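## Task

Get the green foam block resting directly on the counter surface, not stacked on some other item there. Every other block must stay at its original spot with its original orientation. The robot must not topple or be left leaning, or the task fails. If the block only stays put because the robot is still holding it at the end, it is not done.

## Robot and tools

ROBOT. A Hello Robot Stretch 3 with one arm. The base has two drive wheels and can only drive straight or turn in place; it cannot slide sideways. A lift carries the arm up and down a mast, and the arm telescopes out to the robot's right. To move the gripper forward or back you drive the base. The base is 0.33 m long and 0.34 m wide; turning pivots about the point between the wheels, 0.05 m behind the front edge. A stowed arm with folded wrist sweeps a 0.28 m radius circle when turning; an unfolded level wrist reaches past that.

FRAMES. Base frame: origin on the floor between the drive wheels, x forward, y left, z up. Odometry frame is the base frame at scene start; heading is positive to the left, -3.142 to 3.142. hand_pose is reported in the base frame at the fingertip contact point.

TOOL execute_actions. Argument actions: a list run in order (empty list just returns the current state and images). Each action may hold robot, steps (integer 1 to 450 control steps, 30 per second; default 1) and until (only together with steps). An action with only steps just waits. robot is one of: a single command object; a list of up to 8 commands run one after another, where an item may also be {"pause_s": seconds, max 15}; or {"stop": true}, which brakes everything and clears the queue.
A command may contain:
- base: exactly one key. translate_m is a relative drive distance in metres from where the base is when that command begins, forward positive, magnitude at most 1. rotate_rad is a relative turn in radians from the current heading, counter-clockwise (left) positive, magnitude at most 3.2.
- joints: absolute targets by name; unnamed joints keep their previous target. lift_m 0 to 1.1 (arm height); arm_m 0 to 0.52 (extension); wrist_yaw_rad -1.345 to 4.42 (0 along the arm, positive toward the front, 3.0 folded over the base); wrist_pitch_rad -1.57 to 0.451 (0 level, negative tips fingers down); wrist_roll_rad -2.911 to 2.911 (0 fingers side by side); gripper_m -0.089 to 0.179 (bigger is wider; actual fingertip gap is about 0.007 less when nearly shut, 0.025 less when wide, zero below 0.007); head_pan_rad -3.953 to 1.73 (0 forward, positive left, -1.57 faces the arm); head_tilt_rad -1.53 to 0.419 (negative looks down).
- contact_limits: {"arm_m": effort percent 1 to 100}, the push effort at which that arm motion halts; lower is gentler, too low halts instantly. It lasts until the next arm_m command.
Base and joint motions in a command start together and keep running across later actions. A new command overrides at once and discards any older queue. One invalid value rejects the whole call.
until: {"robot": {...}} ends the action early when all listed conditions hold. {"status": "ended"} means nothing reports moving and no queue runs. Other fields take a status word, ["!=", "moving"], or a comparison like [">", 0.3] with =, !=, <, <=, >, >=; fields include base_status, each joint's reading, _goal and _status, refusals, queue, queue_left. {"any": {"status": "ended"}} fires when any one motion or the queue finishes.

TOOL zoom_image: camera (head_camera, nav_camera or wrist_camera) and region [x0, y0, x1, y1] in pixels of that camera's last full image, origin top-left, at most 504 by 504. head_camera is 896x504, nav_camera 672x504 fisheye, wrist_camera 644x364. Head pan/tilt aim both head cameras.

TOOL finished_scene: scene = the current scene number. Irreversible; call it only once everything is at rest and the block sits unaided. The result gives the next task.

RESULTS. base_status shows progress as (travelled of goal). joint_goals, joint_status (moving, done, off_target, contact_stop, time_out, stopped, not_commanded, torque_fault), measured_speeds, refusals, queue (idle, running, done, dropped, stopped) and queue_left. on_its_own appears when the robot changed a goal itself, a joint went slack or off, an effort at rest is abnormal, or base_tilt leans 3 degrees or more. lidar_m: 12 distances in 30 degree sectors, first straight ahead, counter-clockwise (10th is right), at 0.17 m height. wrist_depth_mm and head_depth_mm: 7x7 median depths. motor_effort in percent with peak in brackets; readings carry fixed biases. base_odometry counts wheel turns, so slip shows as motion. Lines starting refused: or dropped: explain a skipped goal; replaced: only reports how an earlier motion ended.

GRIPPER. Close to a value below the block's width to grab; open to at least 0.02 above the touch value to let go. Neither reading nor done proves a grasp; check the cameras. Overs squeezing lets the stall guard weaken grip.

SPEED. Full base speed (0.30 m/s, 1.9 rad/s) only with lift_m under 0.30, arm_m under 0.03 and wrist_yaw_rad over 2.54; otherwise 0.10 m/s and 0.63 rad/s.

AVOID. Fold or unfold the wrist only with lift_m 0.32 to 0.95, wrist_pitch_rad -0.4 and roll near 0; after folding, lift may drop to 0.25. With yaw below -0.4 keep pitch at -0.5 or lower. Pressing on something rigid with the gripper higher than about 0.45 m can tip the robot before the contact stop; never push again after a contact_stop. Do not drive while gripping or pushing something fixed, and avoid snagging furniture, especially reversing. If tilted, undo the last move in small steps, free the gripper, and lower lift to about 0.2 if needed. Wrist and base have no contact stop; sustained strain can switch a wrist servo off for 10 s. Do not drop, slam, or knock blocks; leave other blocks untouched. Objects may get nudged occasionally. Wait for all motion to end before finishing.

Each tool is called after ">>>" in YAML: its name, and indented under it one key for each argument.

## Session

>>> execute_actions:
  actions: []

Scene clock: 0.00 s.
robot.base_odometry: x=+0.000 y=+0.000 heading=+0.000 (m, m, rad; robot's odometry frame)
robot.turned_by_wheels: +0.000 (rad since the last result)
robot.turned_by_imu: +0.000 (rad since the last result)
robot.base_tilt: forward=+2.3 right=-1.2 (deg)
robot.lidar_m: 1.71 2.59 2.56 2.76 0.97 0.96 1.04 1.23 1.22 1.32 1.69 1.51
robot.head_depth_mm: 1920 1966 1936 1967 1950 1730 1328 / 1931 2113 2105 2114 2088 1737 1364 / 1922 2264 2283 2268 2267 1743 2146 / 1919 2475 2469 2459 2449 1757 2365 / 1913 2639 2687 2678 2687 1894 2278 / 1895 2778 2952 2962 2941 2876 2489 / 1356 2714 2803 2811 2785 2766 2518
robot.base_status: not_commanded
robot.joint_positions: lift_m=+0.327 arm_m=-0.003 wrist_yaw_rad=+2.968 wrist_pitch_rad=-0.479 wrist_roll_rad=+0.019 gripper_m=+0.037 head_pan_rad=-0.008 head_tilt_rad=+0.001
robot.joint_goals: lift_m=+0.327 arm_m=-0.003 wrist_yaw_rad=+2.968 wrist_pitch_rad=-0.479 wrist_roll_rad=+0.019 gripper_m=+0.037 head_pan_rad=-0.008 head_tilt_rad=+0.001
robot.joint_status: lift_m=not_commanded arm_m=not_commanded wrist_yaw_rad=not_commanded wrist_pitch_rad=not_commanded wrist_roll_rad=not_commanded gripper_m=not_commanded head_pan_rad=not_commanded head_tilt_rad=not_commanded
robot.measured_speeds: translate_m=+0.000 rotate_rad=+0.000 lift_m=+0.000 arm_m=+0.000 wrist_yaw_rad=+0.000 wrist_pitch_rad=+0.000 wrist_roll_rad=+0.000 head_pan_rad=+0.000 head_tilt_rad=+0.000
robot: refusals=0 queue=idle queue_left=0
robot.motor_effort: left_wheel=+1 right_wheel=+0 lift_m=+29 arm_m=+0 wrist_yaw_rad=+0 wrist_pitch_rad=+5 wrist_roll_rad=+0 gripper_m=+0 head_pan_rad=+0 head_tilt_rad=+1 (%)
robot.hand_pose: x=+0.0162 y=+0.0709 z=+0.3257 quat_wxyz=(+0.228, +0.705, +0.106, +0.663) (m; robot's base frame)
robot.wrist_depth_mm: 718 - - - - - - / 780 - - - - - - / 805 - - - - 963 915 / 775 807 781 769 750 743 743 / 657 643 645 639 641 614 610 / 536 541 - 528 - 514 517 / 474 484 - - 445 451 450
pictures: head_camera (sideways: a quarter turn clockwise sets it upright), nav_camera (sideways: a quarter turn counterclockwise sets it upright), wrist_camera
Images, in order (width x height): head_camera 896x504, nav_camera 672x504, wrist_camera 644x364.

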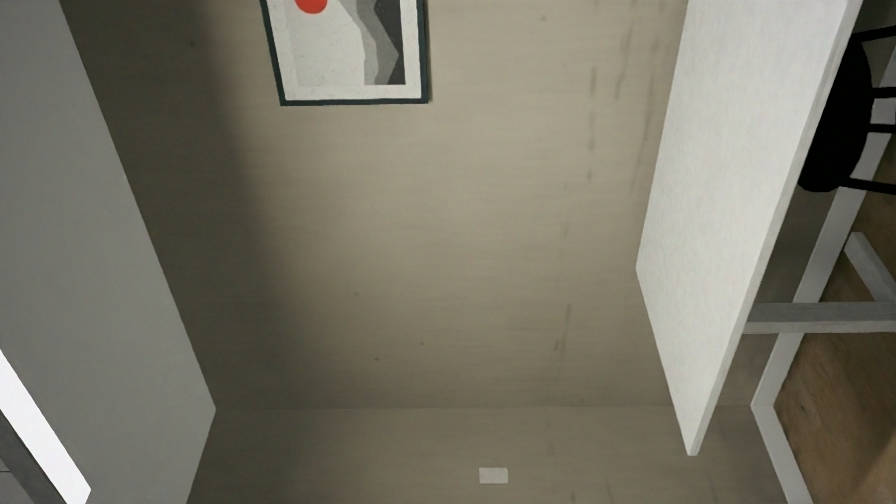

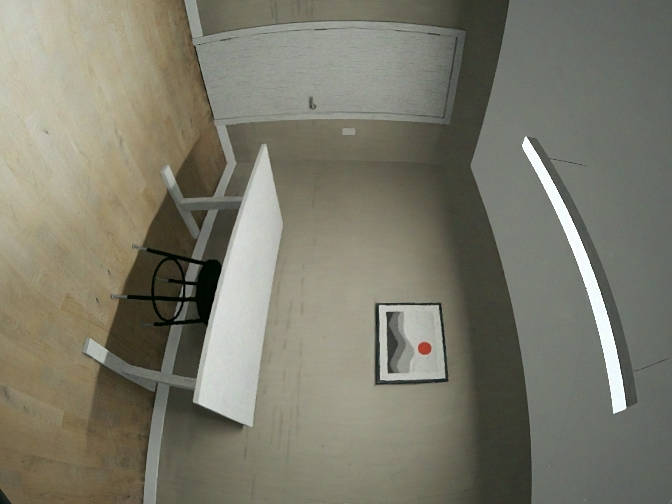

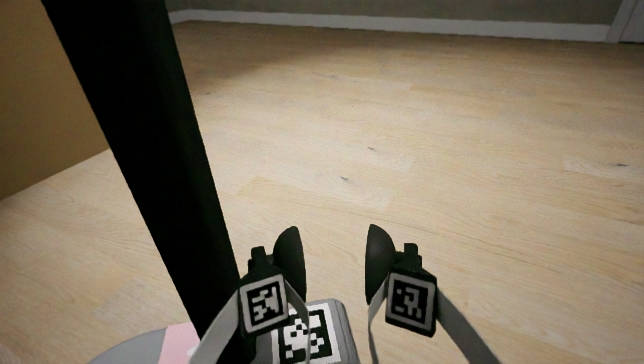

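>>> execute_actions:
  actions:
    - {"robot":{"joints":{"head_pan_rad":-1.7,"head_tilt_rad":-0.6}},"steps":450,"until":{"robot":{"status":"ended"}}}

>>> execute_actions:
  actions:
    - {"robot":{"joints":{"head_pan_rad":-3.4,"head_tilt_rad":-0.6}},"steps":450,"until":{"robot":{"status":"ended"}}}

Scene clock: 3.33 s.
robot.base_odometry: x=+0.000 y=+0.000 heading=+0.000 (m, m, rad; robot's odometry frame)
robot.turned_by_wheels: +0.000 (rad since the last result)
robot.turned_by_imu: +0.000 (rad since the last result)
robot.base_tilt: forward=+2.2 right=-1.2 (deg)
robot.lidar_m: 1.70 2.58 2.55 2.78 0.97 0.96 1.04 1.23 1.22 1.32 1.68 1.51
robot.head_depth_mm: 1043 1128 1230 1351 1491 1488 1266 / 1093 1194 1303 1442 1595 1499 1272 / 1159 1260 1387 1543 1701 1507 1276 / 1225 1345 1482 1674 1791 1518 1279 / 1295 1425 1586 1795 1858 1522 1284 / 1384 1538 1729 1982 1853 1520 1289 / 1469 1654 1870 2076 1867 1533 1291
robot.base_status: not_commanded
robot.joint_positions: lift_m=+0.327 arm_m=-0.003 wrist_yaw_rad=+2.968 wrist_pitch_rad=-0.479 wrist_roll_rad=+0.019 gripper_m=+0.037 head_pan_rad=-1.693 head_tilt_rad=-0.592
robot.joint_goals: lift_m=+0.327 arm_m=-0.003 wrist_yaw_rad=+2.968 wrist_pitch_rad=-0.479 wrist_roll_rad=+0.019 gripper_m=+0.037 head_pan_rad=-1.700 head_tilt_rad=-0.600
robot.joint_status: lift_m=not_commanded arm_m=not_commanded wrist_yaw_rad=not_commanded wrist_pitch_rad=not_commanded wrist_roll_rad=not_commanded gripper_m=not_commanded head_pan_rad=done head_tilt_rad=done
robot.measured_speeds: translate_m=+0.000 rotate_rad=+0.000 lift_m=+0.000 arm_m=+0.000 wrist_yaw_rad=+0.000 wrist_pitch_rad=+0.000 wrist_roll_rad=+0.000 head_pan_rad=+0.000 head_tilt_rad=+0.000
robot: refusals=0 queue=done queue_left=0
robot.motor_effort: left_wheel=+0(1) right_wheel=+0(1) lift_m=+28(28) arm_m=+1(0) wrist_yaw_rad=+1(0) wrist_pitch_rad=+5(5) wrist_roll_rad=+0(0) gripper_m=+1(0) head_pan_rad=-3(39) head_tilt_rad=-4(25) (%)
robot.hand_pose: x=+0.0162 y=+0.0709 z=+0.3257 quat_wxyz=(+0.228, +0.705, +0.106, +0.663) (m; robot's base frame)
robot.wrist_depth_mm: 734 - - - - - - / 777 - - - - - - / 799 - - - - 971 959 / 771 793 794 772 754 763 742 / 639 656 654 624 639 624 606 / 547 542 - 531 - 519 516 / 468 478 - - 447 451 446
pictures: head_camera (sideways: a quarter turn clockwise sets it upright), nav_camera (sideways: a quarter turn counterclockwise sets it upright), wrist_camera
camera_calibration (this result's frames):
head_camera: T_world_to_cam=[[0.061102, 0.551778, -0.83175, 1.1028], [0.996889, -0.0753007, 0.0232795, -0.0330363], [-0.0497862, -0.830585, -0.554662, 0.677765], [0, 0, 0, 1]] pos_world=[-0.000706332, -0.0480462, 1.29395]
nav_camera: T_world_to_cam=[[-0.0591577, -0.58655, 0.80775, -1.01524], [-0.989293, 0.14259, 0.0310886, 0.0199383], [-0.133412, -0.797263, -0.588705, 0.726201], [0, 0, 0, 1]] pos_world=[0.0565498, -0.0193576, 1.24696]
wrist_camera: T_world_to_cam=[[0.979285, -0.194854, -0.0550656, 0.0238489], [-0.155686, -0.550688, -0.820063, 0.351052], [0.129468, 0.811649, -0.569617, 0.288283], [0, 0, 0, 1]] pos_world=[-0.00602462, -0.0360178, 0.453409]
Images, in order (width x height): head_camera 896x504, nav_camera 672x504, wrist_camera 644x364.

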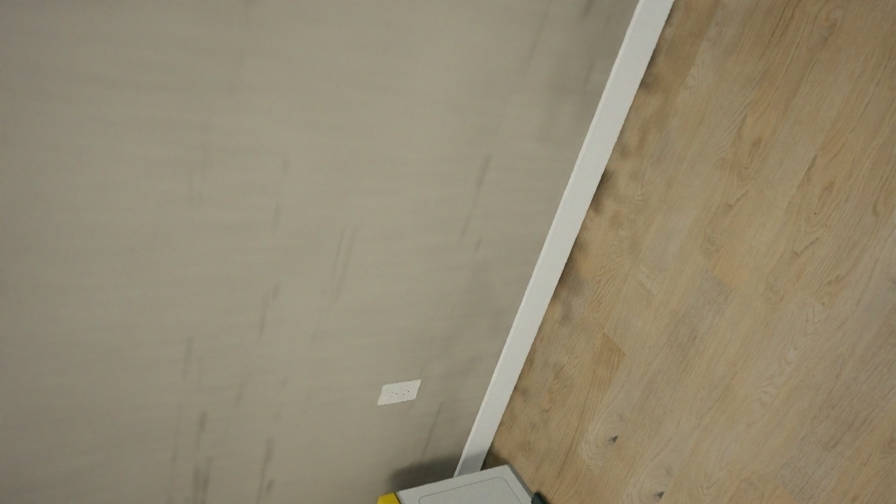

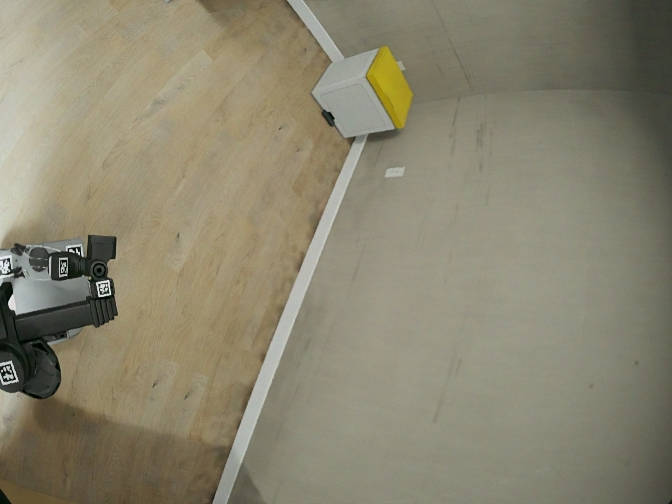

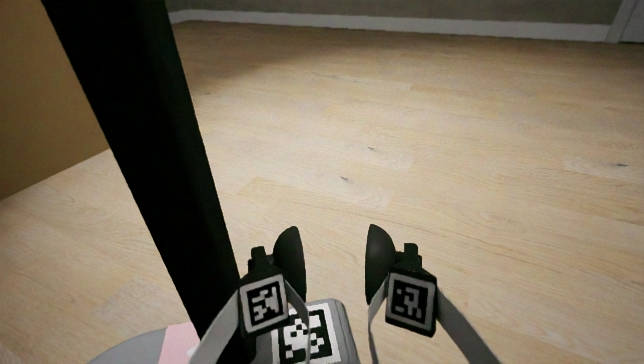

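Scene clock: 4.67 s.
robot.base_odometry: x=+0.000 y=+0.000 heading=+0.000 (m, m, rad; robot's odometry frame)
robot.turned_by_wheels: +0.000 (rad since the last result)
robot.turned_by_imu: +0.000 (rad since the last result)
robot.base_tilt: forward=+2.1 right=-1.2 (deg)
robot.lidar_m: 1.70 2.58 2.55 2.77 0.97 0.96 1.05 1.23 1.22 1.32 1.69 1.51
robot.head_depth_mm: 2334 2382 982 1033 1152 1298 1266 / 2409 2511 1016 1087 1217 1384 1269 / 2482 2443 1057 1146 1294 1432 1278 / 2401 2392 1104 1211 1378 1480 1287 / 2032 1647 1156 1284 1471 1525 1287 / 1753 1679 1215 1368 1578 1523 1287 / 1547 1561 1281 1467 1705 1528 1290
robot.base_status: not_commanded
robot.joint_positions: lift_m=+0.327 arm_m=-0.003 wrist_yaw_rad=+2.968 wrist_pitch_rad=-0.479 wrist_roll_rad=+0.019 gripper_m=+0.037 head_pan_rad=-3.393 head_tilt_rad=-0.592
robot.joint_goals: lift_m=+0.327 arm_m=-0.003 wrist_yaw_rad=+2.968 wrist_pitch_rad=-0.479 wrist_roll_rad=+0.019 gripper_m=+0.037 head_pan_rad=-3.400 head_tilt_rad=-0.600
robot.joint_status: lift_m=not_commanded arm_m=not_commanded wrist_yaw_rad=not_commanded wrist_pitch_rad=not_commanded wrist_roll_rad=not_commanded gripper_m=not_commanded head_pan_rad=done head_tilt_rad=done
robot.measured_speeds: translate_m=+0.000 rotate_rad=+0.000 lift_m=+0.000 arm_m=+0.000 wrist_yaw_rad=+0.000 wrist_pitch_rad=+0.000 wrist_roll_rad=+0.000 head_pan_rad=+0.000 head_tilt_rad=+0.000
robot: refusals=0 queue=done queue_left=0
robot.motor_effort: left_wheel=+0(1) right_wheel=+1(0) lift_m=+28(28) arm_m=+0(0) wrist_yaw_rad=+0(1) wrist_pitch_rad=+5(5) wrist_roll_rad=+0(0) gripper_m=+1(0) head_pan_rad=-3(35) head_tilt_rad=-2(3) (%)
robot.hand_pose: x=+0.0162 y=+0.0709 z=+0.3257 quat_wxyz=(+0.228, +0.705, +0.106, +0.663) (m; robot's base frame)
robot.wrist_depth_mm: 729 - - - - - - / 777 - - - - - - / 816 - - - - 975 953 / 785 812 778 789 756 733 738 / 653 638 645 628 652 618 605 / 534 540 - 539 - 520 517 / 476 480 - - 447 452 441
pictures: head_camera (sideways: a quarter turn clockwise sets it upright), nav_camera (sideways: a quarter turn counterclockwise sets it upright), wrist_camera
camera_calibration (this result's frames):
head_camera: T_world_to_cam=[[0.539556, -0.131751, -0.831577, 1.09966], [-0.203125, -0.978876, 0.023294, -0.0257351], [-0.81708, 0.156346, -0.55492, 0.682781], [0, 0, 0, 1]] pos_world=[-0.0406663, 0.0129396, 1.29394]
nav_camera: T_world_to_cam=[[-0.574281, 0.134302, 0.807567, -1.01186], [0.268859, 0.962677, 0.0310952, 0.012255], [-0.77325, 0.234979, -0.588956, 0.730431], [0, 0, 0, 1]] pos_world=[-0.0195799, -0.0475393, 1.24695]
Images, in order (width x height): head_camera 896x504, nav_camera 672x504, wrist_camera 644x364.

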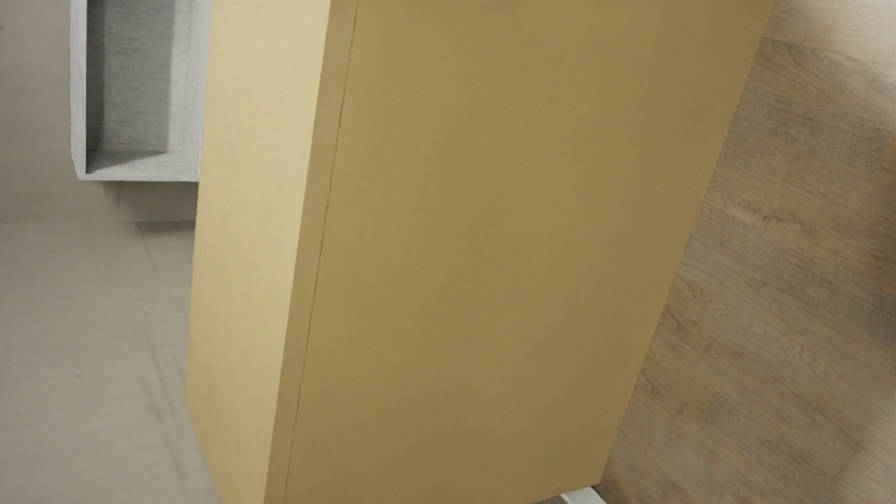

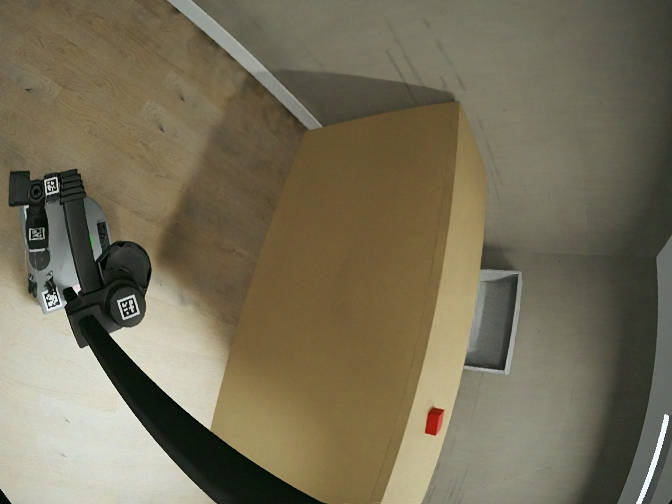

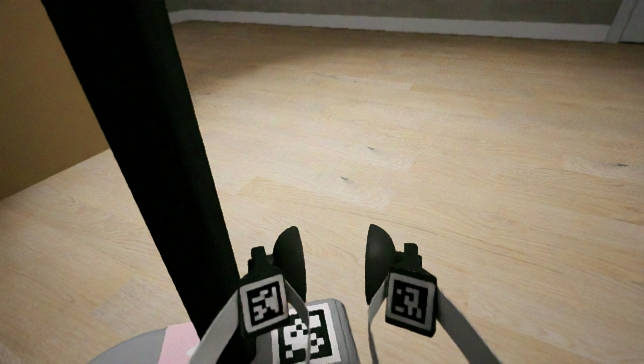

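>>> execute_actions:
  actions:
    - {"robot":{"joints":{"head_pan_rad":1.7,"head_tilt_rad":-0.6,"lift_m":0.27}},"steps":450,"until":{"robot":{"status":"ended"}}}

Scene clock: 9.07 s.
robot.base_odometry: x=+0.000 y=+0.000 heading=+0.000 (m, m, rad; robot's odometry frame)
robot.turned_by_wheels: +0.000 (rad since the last result)
robot.turned_by_imu: +0.000 (rad since the last result)
robot.base_tilt: forward=+2.3 right=-1.2 (deg)
robot.lidar_m: 1.71 2.58 2.56 2.78 0.97 0.96 1.04 1.23 1.22 1.32 1.68 1.51
robot.head_depth_mm: 2465 2650 2782 2325 1816 1485 1264 / 2655 2880 3028 2326 1823 1495 1268 / 2865 3117 3251 2369 1822 1502 1277 / 3108 3437 3267 2328 1834 1516 1282 / 3010 3259 3270 2353 1740 1519 1285 / 2796 2992 1138 1209 1333 - - / 2624 2797 - - - - -
robot.base_status: not_commanded
robot.joint_positions: lift_m=+0.270 arm_m=-0.003 wrist_yaw_rad=+2.968 wrist_pitch_rad=-0.479 wrist_roll_rad=+0.019 gripper_m=+0.037 head_pan_rad=+1.693 head_tilt_rad=-0.592
robot.joint_goals: lift_m=+0.270 arm_m=-0.003 wrist_yaw_rad=+2.968 wrist_pitch_rad=-0.479 wrist_roll_rad=+0.019 gripper_m=+0.037 head_pan_rad=+1.700 head_tilt_rad=-0.600
robot.joint_status: lift_m=done arm_m=not_commanded wrist_yaw_rad=not_commanded wrist_pitch_rad=not_commanded wrist_roll_rad=not_commanded gripper_m=not_commanded head_pan_rad=done head_tilt_rad=done
robot.measured_speeds: translate_m=+0.000 rotate_rad=+0.000 lift_m=+0.000 arm_m=+0.000 wrist_yaw_rad=+0.000 wrist_pitch_rad=+0.000 wrist_roll_rad=+0.000 head_pan_rad=+0.000 head_tilt_rad=+0.000
robot: refusals=0 queue=done queue_left=0
robot.motor_effort: left_wheel=+1(0) right_wheel=+1(0) lift_m=+17(29) arm_m=+0(0) wrist_yaw_rad=+1(1) wrist_pitch_rad=+5(5) wrist_roll_rad=+0(0) gripper_m=+0(0) head_pan_rad=+2(35) head_tilt_rad=-3(4) (%)
robot.hand_pose: x=+0.0162 y=+0.0709 z=+0.2696 quat_wxyz=(+0.228, +0.705, +0.106, +0.663) (m; robot's base frame)
robot.wrist_depth_mm: 741 - - - - - - / 767 - - - - - - / 807 - 904 885 875 845 822 / 710 699 679 687 677 675 650 / 571 571 563 553 566 542 542 / 476 489 - - - 454 451 / 426 - - - 391 398 393
pictures: head_camera (sideways: a quarter turn clockwise sets it upright), nav_camera (sideways: a quarter turn counterclockwise sets it upright), wrist_camera
camera_calibration (this result's frames):
head_camera: T_world_to_cam=[[0.0740055, -0.550458, -0.831576, 1.10249], [-0.985564, -0.167693, 0.0232941, -0.0209623], [-0.152272, 0.817848, -0.554922, 0.678728], [0, 0, 0, 1]] pos_world=[0.00110092, 0.0482652, 1.29394]
nav_camera: T_world_to_cam=[[-0.0842895, 0.583724, 0.807565, -1.01484], [0.994443, 0.100578, 0.0310953, 0.00782887], [-0.0630722, 0.805699, -0.588958, 0.726101], [0, 0, 0, 1]] pos_world=[-0.0475294, 0.00658266, 1.24695]
wrist_camera: T_world_to_cam=[[0.979285, -0.194858, -0.0550637, 0.0207622], [-0.155697, -0.550751, -0.82002, 0.305077], [0.129461, 0.811606, -0.569681, 0.256388], [0, 0, 0, 1]] pos_world=[-0.00602481, -0.0360187, 0.397371]
Images, in order (width x height): head_camera 896x504, nav_camera 672x504, wrist_camera 644x364.

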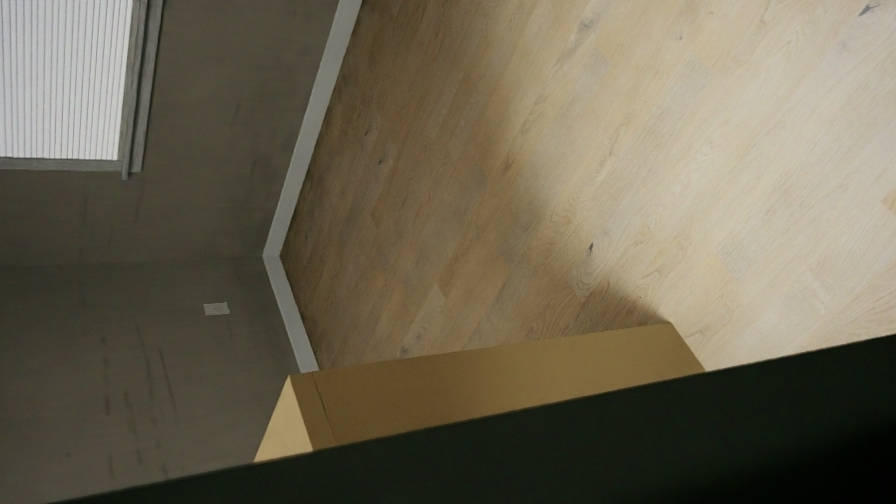

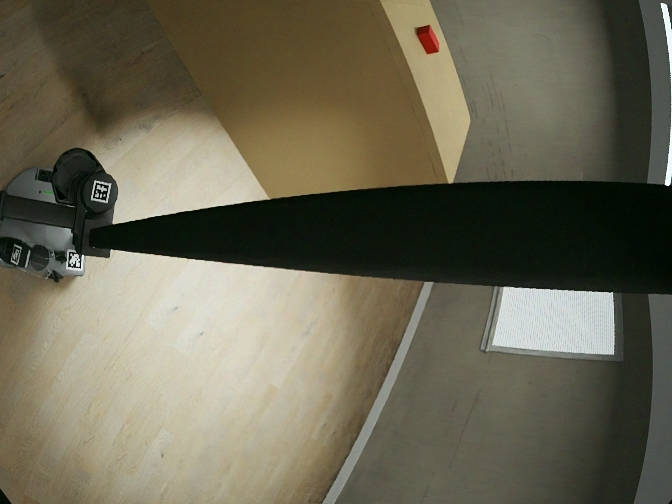

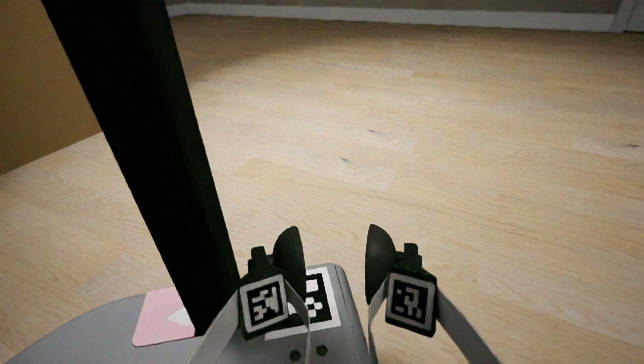

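>>> execute_actions:
  actions:
    - {"robot":[{"base":{"rotate_rad":1.534},"joints":{"head_pan_rad":1.3,"head_tilt_rad":-0.55}},{"base":{"translate_m":0.7}},{"base":{"translate_m":0.7}},{"base":{"rotate_rad":0.963}},{"base":{"translate_m":1.0}}],"steps":450,"until":{"robot":{"status":"ended"}}}

Scene clock: 31.97 s.
robot.base_odometry: x=-0.478 y=+1.797 heading=+2.497 (m, m, rad; robot's odometry frame)
robot.turned_by_wheels: +2.497 (rad since the last result)
robot.turned_by_imu: +2.462 (rad since the last result)
robot.base_tilt: forward=+2.7 right=-0.6 (deg)
robot.lidar_m: 1.34 1.39 1.65 0.52 0.54 3.06 2.78 2.00 1.46 1.41 1.45 1.40
robot.head_depth_mm: 2168 2079 2264 2252 1889 1532 1291 / 2130 2319 2517 2422 1885 1540 1298 / 2085 2278 2499 2461 1916 1547 1270 / 2053 2227 2429 2479 1857 1521 1283 / 2023 2178 2333 795 622 685 786 / 1984 2054 1109 764 610 663 757 / 1927 2025 1120 767 602 643 732
robot.base_status: moving (translate_m +0.6622 of +1.0000)
robot.joint_positions: lift_m=+0.270 arm_m=-0.003 wrist_yaw_rad=+2.968 wrist_pitch_rad=-0.479 wrist_roll_rad=+0.019 gripper_m=+0.037 head_pan_rad=+1.307 head_tilt_rad=-0.556
robot.joint_goals: lift_m=+0.270 arm_m=-0.003 wrist_yaw_rad=+2.968 wrist_pitch_rad=-0.479 wrist_roll_rad=+0.019 gripper_m=+0.037 head_pan_rad=+1.300 head_tilt_rad=-0.550
robot.joint_status: lift_m=done arm_m=not_commanded wrist_yaw_rad=not_commanded wrist_pitch_rad=not_commanded wrist_roll_rad=not_commanded gripper_m=not_commanded head_pan_rad=done head_tilt_rad=done
robot.measured_speeds: translate_m=+0.293 rotate_rad=+0.000 lift_m=+0.000 arm_m=+0.000 wrist_yaw_rad=+0.000 wrist_pitch_rad=+0.000 wrist_roll_rad=+0.000 head_pan_rad=+0.000 head_tilt_rad=+0.000
robot: refusals=0 queue=running queue_left=0
robot.motor_effort: left_wheel=+1(7) right_wheel=+6(12) lift_m=+17(17) arm_m=+0(0) wrist_yaw_rad=+1(1) wrist_pitch_rad=+5(5) wrist_roll_rad=+0(0) gripper_m=+0(0) head_pan_rad=-3(23) head_tilt_rad=+2(5) (%)
robot.hand_pose: x=+0.0162 y=+0.0708 z=+0.2696 quat_wxyz=(+0.228, +0.705, +0.106, +0.663) (m; robot's base frame)
robot.wrist_depth_mm: 442 - 482 - - - - / 485 - 531 - - - - / 522 - 580 823 830 829 834 / 569 590 621 674 674 666 646 / 570 572 565 549 563 543 533 / 481 490 - - - 464 458 / 428 - - - 390 395 396
pictures: head_camera (sideways: a quarter turn clockwise sets it upright), nav_camera (sideways: a quarter turn counterclockwise sets it upright), wrist_camera
camera_calibration (this result's frames):
head_camera: T_world_to_cam=[[-0.130555, -0.508207, -0.851282, 1.12944], [-0.976443, 0.214692, 0.0215809, -0.0187886], [0.171796, 0.834046, -0.524264, 0.636864], [0, 0, 0, 1]] pos_world=[0.0196967, 0.046847, 1.29576]
nav_camera: T_world_to_cam=[[0.133766, 0.543721, 0.828538, -1.04352], [0.95891, -0.282088, 0.0303028, 0.00907592], [0.250196, 0.790439, -0.559113, 0.685363], [0, 0, 0, 1]] pos_world=[-0.0405909, 0.0282042, 1.24751]
wrist_camera: T_world_to_cam=[[0.979285, -0.194858, -0.0550638, 0.0207573], [-0.155697, -0.550752, -0.820019, 0.305059], [0.129461, 0.811605, -0.569682, 0.256404], [0, 0, 0, 1]] pos_world=[-0.00602475, -0.0360424, 0.397366]
Images, in order (width x height): head_camera 896x504, nav_camera 672x504, wrist_camera 644x364.

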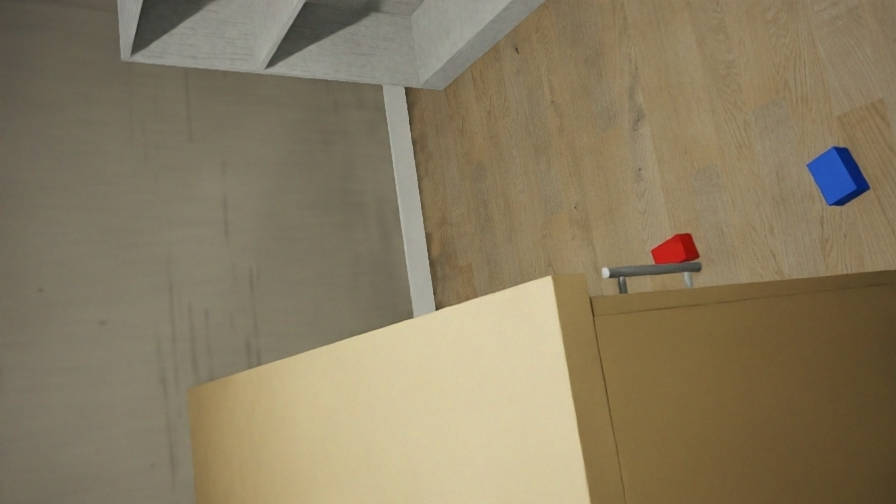

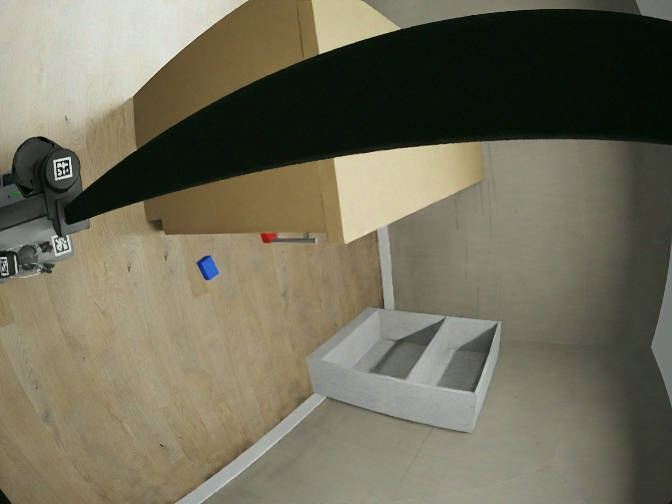

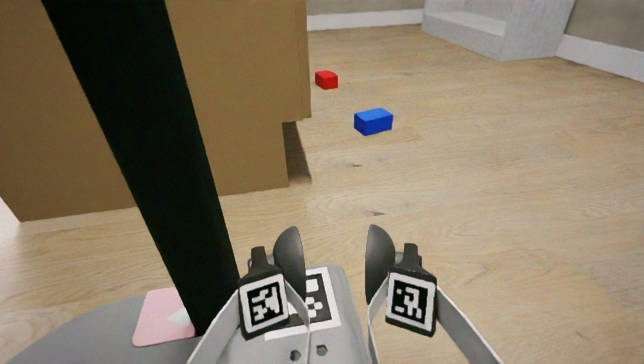

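>>> execute_actions:
  actions:
    - {"robot":{"joints":{"head_pan_rad":1.6,"head_tilt_rad":-0.75}},"steps":450,"until":{"robot":{"status":"ended"}}}

Scene clock: 34.17 s.
robot.base_odometry: x=-0.748 y=+2.000 heading=+2.497 (m, m, rad; robot's odometry frame)
robot.turned_by_wheels: +0.000 (rad since the last result)
robot.turned_by_imu: +0.001 (rad since the last result)
robot.base_tilt: forward=+2.3 right=-1.1 (deg)
robot.lidar_m: 1.00 1.04 1.43 1.04 0.65 0.74 3.12 1.99 1.46 1.41 1.43 1.04
robot.head_depth_mm: 2004 2267 2356 1889 1569 1347 1178 / 2029 2278 2386 1896 1580 1352 1180 / 2035 2284 2395 1908 1583 1354 1187 / 2052 2300 2415 1928 1603 1341 1192 / 1725 1546 1557 1562 1538 1369 1218 / 1566 1051 986 991 992 1077 - / 1599 1009 742 734 - - -
robot.base_status: done (translate_m +1.0000 of +1.0000)
robot.joint_positions: lift_m=+0.270 arm_m=-0.003 wrist_yaw_rad=+2.968 wrist_pitch_rad=-0.479 wrist_roll_rad=+0.019 gripper_m=+0.037 head_pan_rad=+1.593 head_tilt_rad=-0.740
robot.joint_goals: lift_m=+0.270 arm_m=-0.003 wrist_yaw_rad=+2.968 wrist_pitch_rad=-0.479 wrist_roll_rad=+0.019 gripper_m=+0.037 head_pan_rad=+1.600 head_tilt_rad=-0.750
robot.joint_status: lift_m=done arm_m=not_commanded wrist_yaw_rad=not_commanded wrist_pitch_rad=not_commanded wrist_roll_rad=not_commanded gripper_m=not_commanded head_pan_rad=done head_tilt_rad=done
robot.measured_speeds: translate_m=+0.000 rotate_rad=+0.000 lift_m=+0.000 arm_m=+0.000 wrist_yaw_rad=+0.000 wrist_pitch_rad=+0.000 wrist_roll_rad=+0.000 head_pan_rad=+0.000 head_tilt_rad=+0.000
robot: refusals=0 queue=done queue_left=0
robot.motor_effort: left_wheel=-1(4) right_wheel=+2(5) lift_m=+17(17) arm_m=+0(0) wrist_yaw_rad=+0(0) wrist_pitch_rad=+5(5) wrist_roll_rad=+0(0) gripper_m=-1(1) head_pan_rad=+2(17) head_tilt_rad=-4(16) (%)
robot.hand_pose: x=+0.0162 y=+0.0708 z=+0.2696 quat_wxyz=(+0.228, +0.705, +0.106, +0.663) (m; robot's base frame)
robot.wrist_depth_mm: 440 - - - - - 932 / 478 - - - - - 946 / 527 - 892 869 838 859 820 / 569 591 691 683 684 648 658 / 575 562 573 553 571 530 538 / 485 490 - - - 452 449 / 426 - - - 391 398 391
pictures: head_camera (sideways: a quarter turn clockwise sets it upright), nav_camera (sideways: a quarter turn counterclockwise sets it upright), wrist_camera
camera_calibration (this result's frames):
head_camera: T_world_to_cam=[[0.0212663, -0.671408, -0.740783, 0.984461], [-0.997465, -0.0645723, 0.0298899, -0.0294716], [-0.0679023, 0.738269, -0.671079, 0.82932], [0, 0, 0, 1]] pos_world=[0.00597996, 0.0468107, 1.28669]
nav_camera: T_world_to_cam=[[-0.0280935, 0.701628, 0.71199, -0.890612], [0.99941, 0.00564608, 0.0338705, 0.00419173], [0.0197445, 0.712521, -0.701372, 0.871823], [0, 0, 0, 1]] pos_world=[-0.0464234, 0.00366178, 1.24544]
wrist_camera: T_world_to_cam=[[0.979285, -0.194858, -0.0550639, 0.0207573], [-0.155697, -0.550752, -0.820019, 0.305059], [0.129461, 0.811605, -0.569682, 0.256404], [0, 0, 0, 1]] pos_world=[-0.00602474, -0.0360424, 0.397366]
Images, in order (width x height): head_camera 896x504, nav_camera 672x504, wrist_camera 644x364.

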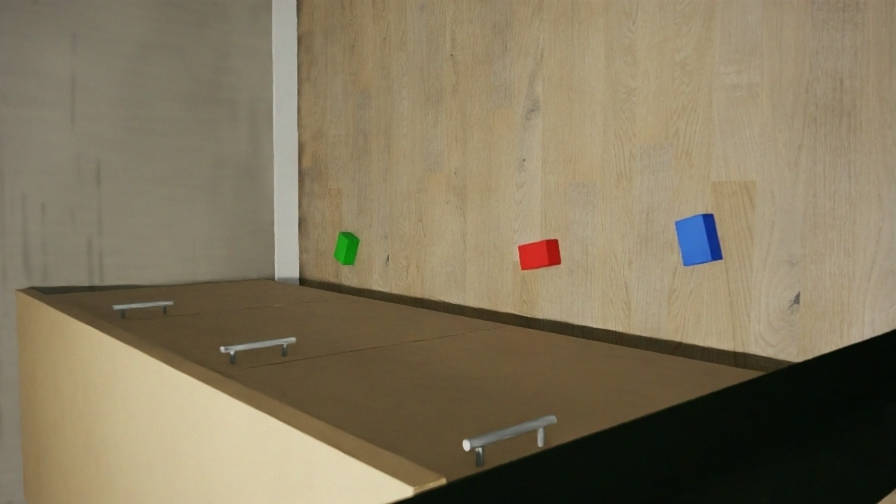

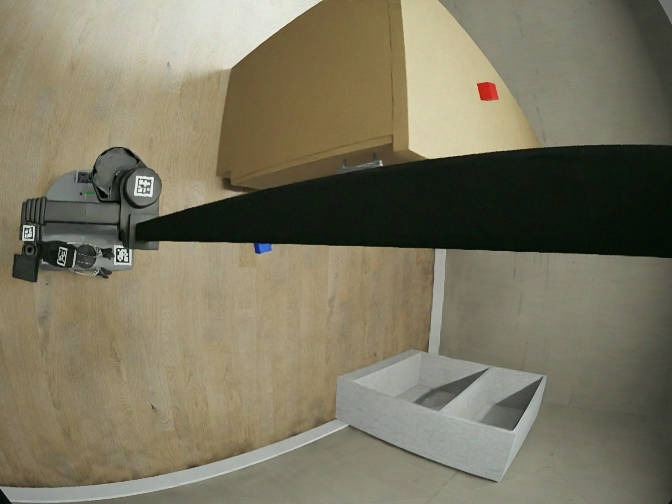

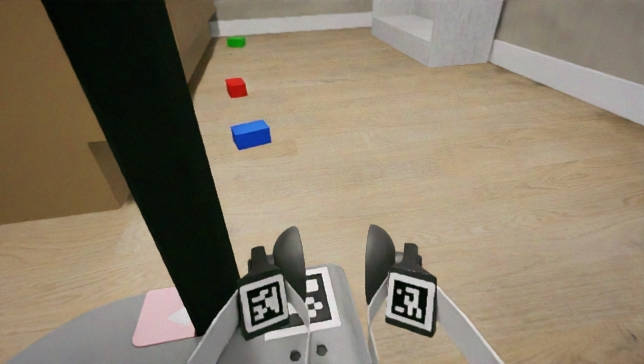

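>>> execute_actions:
  actions:
    - {"robot":[{"base":{"translate_m":0.35},"joints":{"head_pan_rad":-2.9,"head_tilt_rad":-0.8}},{"base":{"rotate_rad":-1.58}},{"base":{"translate_m":-0.9}}],"steps":450,"until":{"robot":{"status":"ended"}}}

Scene clock: 57.43 s.
robot.base_odometry: x=-1.575 y=+1.496 heading=+0.917 (m, m, rad; robot's odometry frame)
robot.turned_by_wheels: -1.580 (rad since the last result)
robot.turned_by_imu: -1.557 (rad since the last result)
robot.base_tilt: forward=+2.2 right=-1.3 (deg)
robot.lidar_m: 2.31 0.93 0.68 0.65 0.53 0.51 1.46 0.87 0.64 0.62 0.64 2.40
robot.head_depth_mm: 1242 1388 1574 1734 1505 1311 1153 / 1271 1428 1626 1768 1524 1311 1162 / 1301 1463 1693 1808 1521 1322 1159 / 1341 1518 1741 1832 1541 1333 1171 / 1360 1505 1666 1787 1542 1337 1174 / 1269 1242 1328 1411 1519 1341 1179 / 1284 1020 1076 1147 1217 1317 1184
robot.base_status: done (translate_m -0.9000 of -0.9000)
robot.joint_positions: lift_m=+0.270 arm_m=-0.003 wrist_yaw_rad=+2.968 wrist_pitch_rad=-0.479 wrist_roll_rad=+0.019 gripper_m=+0.037 head_pan_rad=-2.893 head_tilt_rad=-0.791
robot.joint_goals: lift_m=+0.270 arm_m=-0.003 wrist_yaw_rad=+2.968 wrist_pitch_rad=-0.479 wrist_roll_rad=+0.019 gripper_m=+0.037 head_pan_rad=-2.900 head_tilt_rad=-0.800
robot.joint_status: lift_m=done arm_m=not_commanded wrist_yaw_rad=not_commanded wrist_pitch_rad=not_commanded wrist_roll_rad=not_commanded gripper_m=not_commanded head_pan_rad=done head_tilt_rad=done
robot.measured_speeds: translate_m=+0.000 rotate_rad=+0.000 lift_m=+0.000 arm_m=+0.000 wrist_yaw_rad=+0.000 wrist_pitch_rad=+0.000 wrist_roll_rad=+0.000 head_pan_rad=+0.000 head_tilt_rad=+0.000
robot: refusals=0 queue=done queue_left=0
robot.motor_effort: left_wheel=+1(8) right_wheel=-1(9) lift_m=+17(17) arm_m=+0(0) wrist_yaw_rad=+1(0) wrist_pitch_rad=+5(5) wrist_roll_rad=+0(0) gripper_m=+0(0) head_pan_rad=-3(35) head_tilt_rad=-3(8) (%)
robot.hand_pose: x=+0.0162 y=+0.0708 z=+0.2696 quat_wxyz=(+0.228, +0.705, +0.106, +0.663) (m; robot's base frame)
robot.wrist_depth_mm: 529 - 600 625 662 694 732 / 526 - 656 671 711 773 814 / 538 - 697 733 769 820 821 / 519 653 683 685 672 664 649 / 507 561 574 561 565 538 532 / 465 484 - - - 460 456 / 426 - - - 385 397 391
pictures: head_camera (sideways: a quarter turn clockwise sets it upright), nav_camera (sideways: a quarter turn counterclockwise sets it upright), wrist_camera
camera_calibration (this result's frames):
head_camera: T_world_to_cam=[[0.685181, 0.18034, -0.705695, 0.934682], [0.28511, -0.95796, 0.0320161, -0.0400614], [-0.670253, -0.223137, -0.707792, 0.880745], [0, 0, 0, 1]] pos_world=[-0.0386825, -0.0104106, 1.28427]
nav_camera: T_world_to_cam=[[-0.711643, -0.193402, 0.675396, -0.838756], [-0.231335, 0.972257, 0.0346576, 0.0106769], [-0.663361, -0.131579, -0.73664, 0.921858], [0, 0, 0, 1]] pos_world=[0.0170995, -0.0513001, 1.2452]
wrist_camera: T_world_to_cam=[[0.979285, -0.194858, -0.0550638, 0.0207539], [-0.155697, -0.550752, -0.820018, 0.305049], [0.129461, 0.811605, -0.569682, 0.256418], [0, 0, 0, 1]] pos_world=[-0.0060248, -0.0360597, 0.397365]
Images, in order (width x height): head_camera 896x504, nav_camera 672x504, wrist_camera 644x364.

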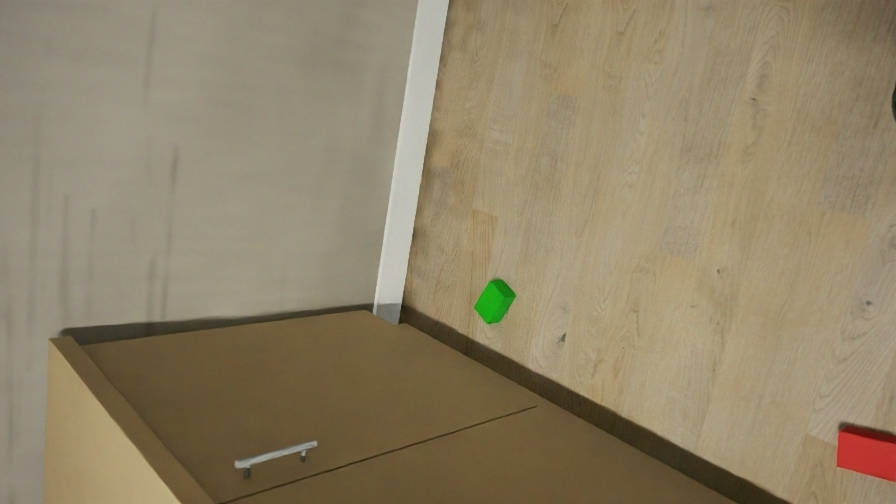

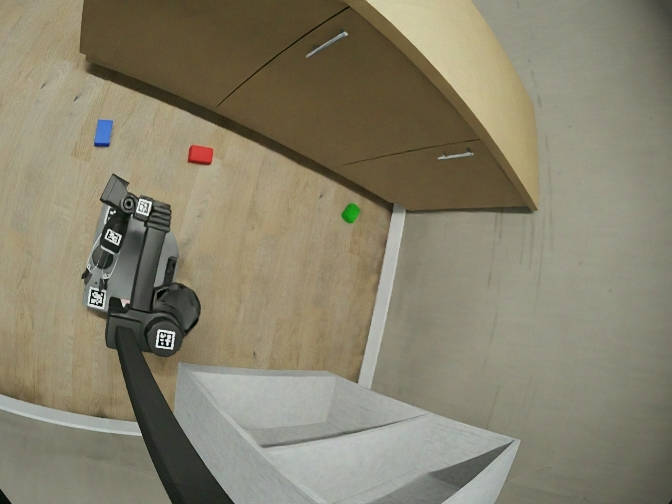

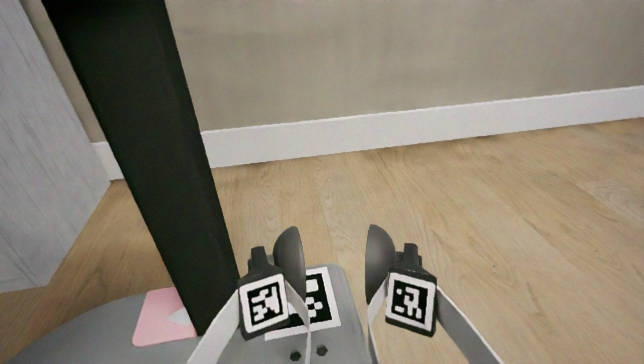

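>>> execute_actions:
  actions:
    - {"robot":[{"base":{"translate_m":-1.0},"joints":{"head_pan_rad":-1.7,"head_tilt_rad":-1.2,"wrist_pitch_rad":-0.4,"wrist_roll_rad":0}},{"joints":{"lift_m":0.38}},{"joints":{"wrist_yaw_rad":0.0,"gripper_m":0.15}},{"joints":{"wrist_pitch_rad":-1.57}}],"steps":450,"until":{"robot":{"status":"ended"}}}

Scene clock: 72.60 s.
robot.base_odometry: x=-2.183 y=+0.702 heading=+0.917 (m, m, rad; robot's odometry frame)
robot.turned_by_wheels: +0.000 (rad since the last result)
robot.turned_by_imu: -0.003 (rad since the last result)
robot.base_tilt: forward=+2.3 right=-1.2 (deg)
robot.lidar_m: 2.55 0.70 0.63 0.61 0.49 0.48 0.46 0.48 0.64 0.62 0.64 0.88
robot.head_depth_mm: 675 835 1097 1330 1247 1178 - / 665 820 1069 1350 1265 - - / 657 808 1041 1357 1279 - - / 646 795 1023 1353 1275 1178 1098 / 637 778 1000 1363 1273 1189 1112 / 629 764 980 1347 1285 1193 1117 / 621 754 958 1355 1288 1197 1121
robot.base_status: done (translate_m -1.0000 of -1.0000)
robot.joint_positions: lift_m=+0.380 arm_m=-0.003 wrist_yaw_rad=+0.002 wrist_pitch_rad=-1.562 wrist_roll_rad=+0.003 gripper_m=+0.150 head_pan_rad=-1.706 head_tilt_rad=-1.185
robot.joint_goals: lift_m=+0.380 arm_m=-0.003 wrist_yaw_rad=+0.000 wrist_pitch_rad=-1.570 wrist_roll_rad=+0.000 gripper_m=+0.150 head_pan_rad=-1.700 head_tilt_rad=-1.200
robot.joint_status: lift_m=done arm_m=not_commanded wrist_yaw_rad=done wrist_pitch_rad=done wrist_roll_rad=done gripper_m=done head_pan_rad=done head_tilt_rad=done
robot.measured_speeds: translate_m=+0.000 rotate_rad=+0.000 lift_m=+0.000 arm_m=+0.000 wrist_yaw_rad=+0.000 wrist_pitch_rad=+0.000 wrist_roll_rad=+0.000 head_pan_rad=+0.000 head_tilt_rad=+0.000
robot: refusals=0 queue=done queue_left=0
robot.motor_effort: left_wheel=+1(4) right_wheel=-2(9) lift_m=+38(43) arm_m=-1(0) wrist_yaw_rad=-2(1) wrist_pitch_rad=-4(10) wrist_roll_rad=-1(1) gripper_m=+1(100) head_pan_rad=+2(33) head_tilt_rad=-5(23) (%)
robot.hand_pose: x=-0.0217 y=-0.1204 z=+0.2618 quat_wxyz=(+0.502, +0.498, -0.502, -0.498) (m; robot's base frame)
robot.wrist_depth_mm: 394 390 390 393 392 392 389 / 401 398 399 395 399 394 393 / 409 405 404 404 403 406 402 / 415 413 417 - - 413 406 / 426 419 426 - - - 412 / 430 429 432 - - - 425 / 443 439 443 - - - 430
pictures: head_camera (sideways: a quarter turn clockwise sets it upright), nav_camera (sideways: a quarter turn counterclockwise sets it upright), wrist_camera
camera_calibration (this result's frames):
head_camera: T_world_to_cam=[[0.11865, 0.917576, -0.379442, 0.513112], [0.992936, -0.109653, 0.0453197, -0.0616788], [-0.0000228928, -0.382139, -0.924105, 1.15785], [0, 0, 0, 1]] pos_world=[0.000389067, -0.035124, 1.26746]
nav_camera: T_world_to_cam=[[-0.114575, -0.93328, 0.340382, -0.405984], [-0.990095, 0.135267, 0.0376102, 0.0114802], [-0.0811433, -0.332702, -0.939535, 1.18202], [0, 0, 0, 1]] pos_world=[0.0607637, 0.0128095, 1.2483]
wrist_camera: T_world_to_cam=[[-0.999119, 0.0416191, -0.00537673, -0.00728825], [0.0406954, 0.992183, 0.117966, 0.131845], [0.0102444, 0.117644, -0.993003, 0.436707], [0, 0, 0, 1]] pos_world=[-0.0171211, -0.181887, 0.418059]
Images, in order (width x height): head_camera 896x504, nav_camera 672x504, wrist_camera 644x364.

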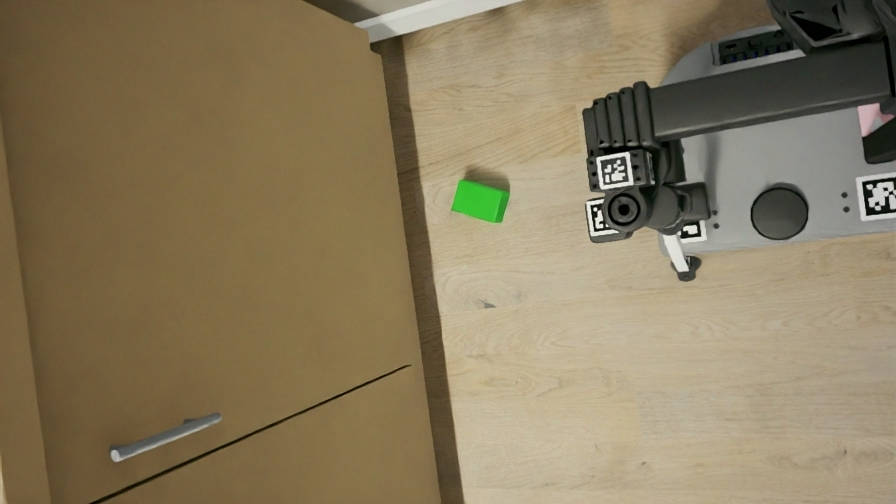

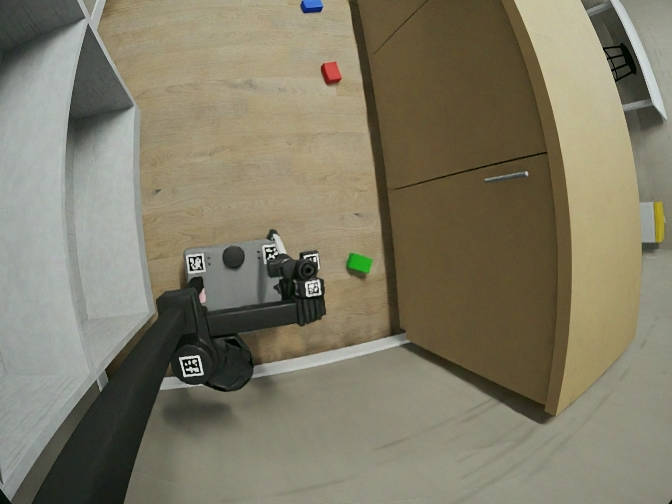

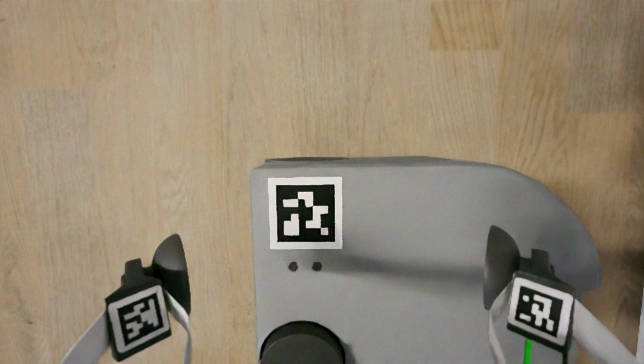

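>>> execute_actions:
  actions:
    - {"robot":{"joints":{"wrist_yaw_rad":-0.38,"wrist_pitch_rad":-0.9,"lift_m":0.25,"arm_m":0.1}},"steps":450,"until":{"robot":{"status":"ended"}}}

Scene clock: 81.30 s.
robot.base_odometry: x=-2.183 y=+0.702 heading=+0.917 (m, m, rad; robot's odometry frame)
robot.turned_by_wheels: +0.000 (rad since the last result)
robot.turned_by_imu: +0.000 (rad since the last result)
robot.base_tilt: forward=+2.4 right=-1.1 (deg)
robot.lidar_m: 2.55 0.70 0.63 0.61 0.49 0.48 0.46 0.48 0.64 0.62 0.64 0.88
robot.head_depth_mm: 675 835 1094 1327 1249 1177 - / 666 821 1068 1349 1261 - - / 656 805 1048 1361 - - - / 647 791 1025 1356 1258 1185 1102 / 638 778 1000 1354 1271 1187 1109 / 629 765 979 1352 1284 1192 1116 / 621 753 959 1352 1284 1196 1120
robot.base_status: done (translate_m -1.0000 of -1.0000)
robot.joint_positions: lift_m=+0.250 arm_m=+0.100 wrist_yaw_rad=-0.379 wrist_pitch_rad=-0.915 wrist_roll_rad=+0.003 gripper_m=+0.150 head_pan_rad=-1.706 head_tilt_rad=-1.185
robot.joint_goals: lift_m=+0.250 arm_m=+0.100 wrist_yaw_rad=-0.380 wrist_pitch_rad=-0.900 wrist_roll_rad=+0.000 gripper_m=+0.150 head_pan_rad=-1.700 head_tilt_rad=-1.200
robot.joint_status: lift_m=done arm_m=done wrist_yaw_rad=done wrist_pitch_rad=done wrist_roll_rad=done gripper_m=done head_pan_rad=done head_tilt_rad=done
robot.measured_speeds: translate_m=+0.000 rotate_rad=+0.000 lift_m=+0.000 arm_m=+0.000 wrist_yaw_rad=+0.000 wrist_pitch_rad=+0.000 wrist_roll_rad=+0.000 head_pan_rad=+0.000 head_tilt_rad=+0.000
robot: refusals=0 queue=done queue_left=0
robot.motor_effort: left_wheel=+2(1) right_wheel=-2(2) lift_m=+17(39) arm_m=+5(7) wrist_yaw_rad=+0(0) wrist_pitch_rad=+6(8) wrist_roll_rad=-1(1) gripper_m=+0(1) head_pan_rad=+2(2) head_tilt_rad=-5(5) (%)
robot.hand_pose: x=-0.0723 y=-0.3719 z=+0.1714 quat_wxyz=(+0.563, +0.187, -0.682, -0.427) (m; robot's base frame)
robot.wrist_depth_mm: 239 258 290 390 447 436 352 / 321 352 396 447 457 450 361 / 362 406 413 415 417 416 380 / 383 383 382 342 375 378 368 / 353 353 347 336 347 348 342 / 323 327 320 319 319 314 319 / 298 290 296 297 295 290 292
pictures: head_camera (sideways: a quarter turn clockwise sets it upright), nav_camera (sideways: a quarter turn counterclockwise sets it upright), wrist_camera
camera_calibration (this result's frames):
head_camera: T_world_to_cam=[[0.11865, 0.917576, -0.379442, 0.513112], [0.992936, -0.109653, 0.0453196, -0.0616788], [-0.000022877, -0.382139, -0.924105, 1.15785], [0, 0, 0, 1]] pos_world=[0.00038907, -0.035124, 1.26746]
nav_camera: T_world_to_cam=[[-0.114575, -0.93328, 0.340383, -0.405984], [-0.990095, 0.135267, 0.0376102, 0.0114802], [-0.0811433, -0.332702, -0.939535, 1.18202], [0, 0, 0, 1]] pos_world=[0.0607637, 0.0128095, 1.2483]
wrist_camera: T_world_to_cam=[[-0.916829, 0.398137, -0.0301899, 0.0949115], [0.358057, 0.786358, -0.503424, 0.447037], [-0.176692, -0.472363, -0.863512, 0.121928], [0, 0, 0, 1]] pos_world=[-0.0515033, -0.331725, 0.333201]
Images, in order (width x height): head_camera 896x504, nav_camera 672x504, wrist_camera 644x364.

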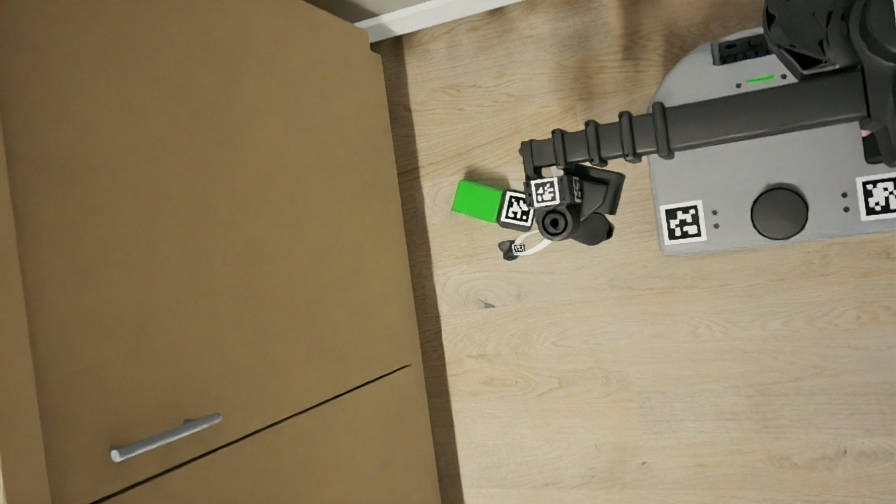

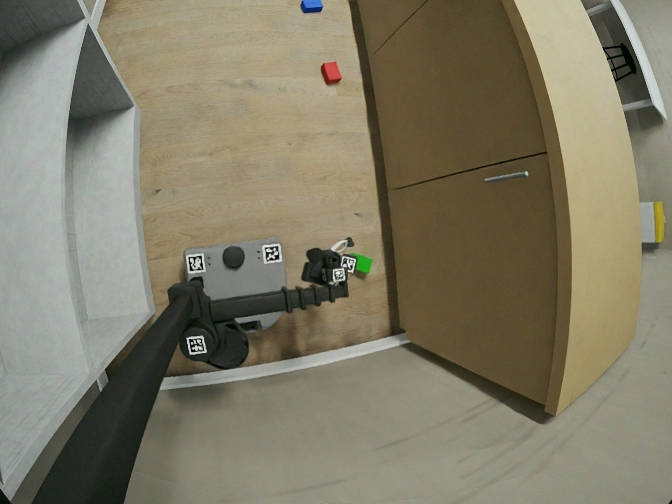

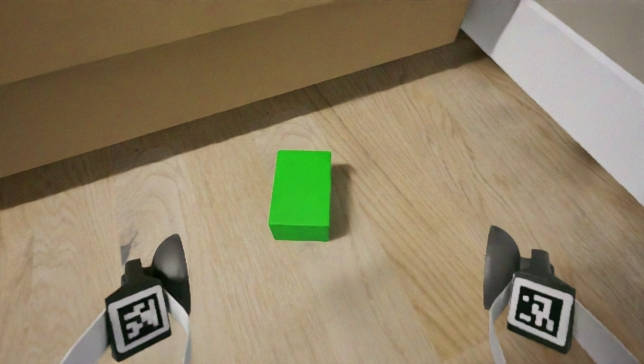

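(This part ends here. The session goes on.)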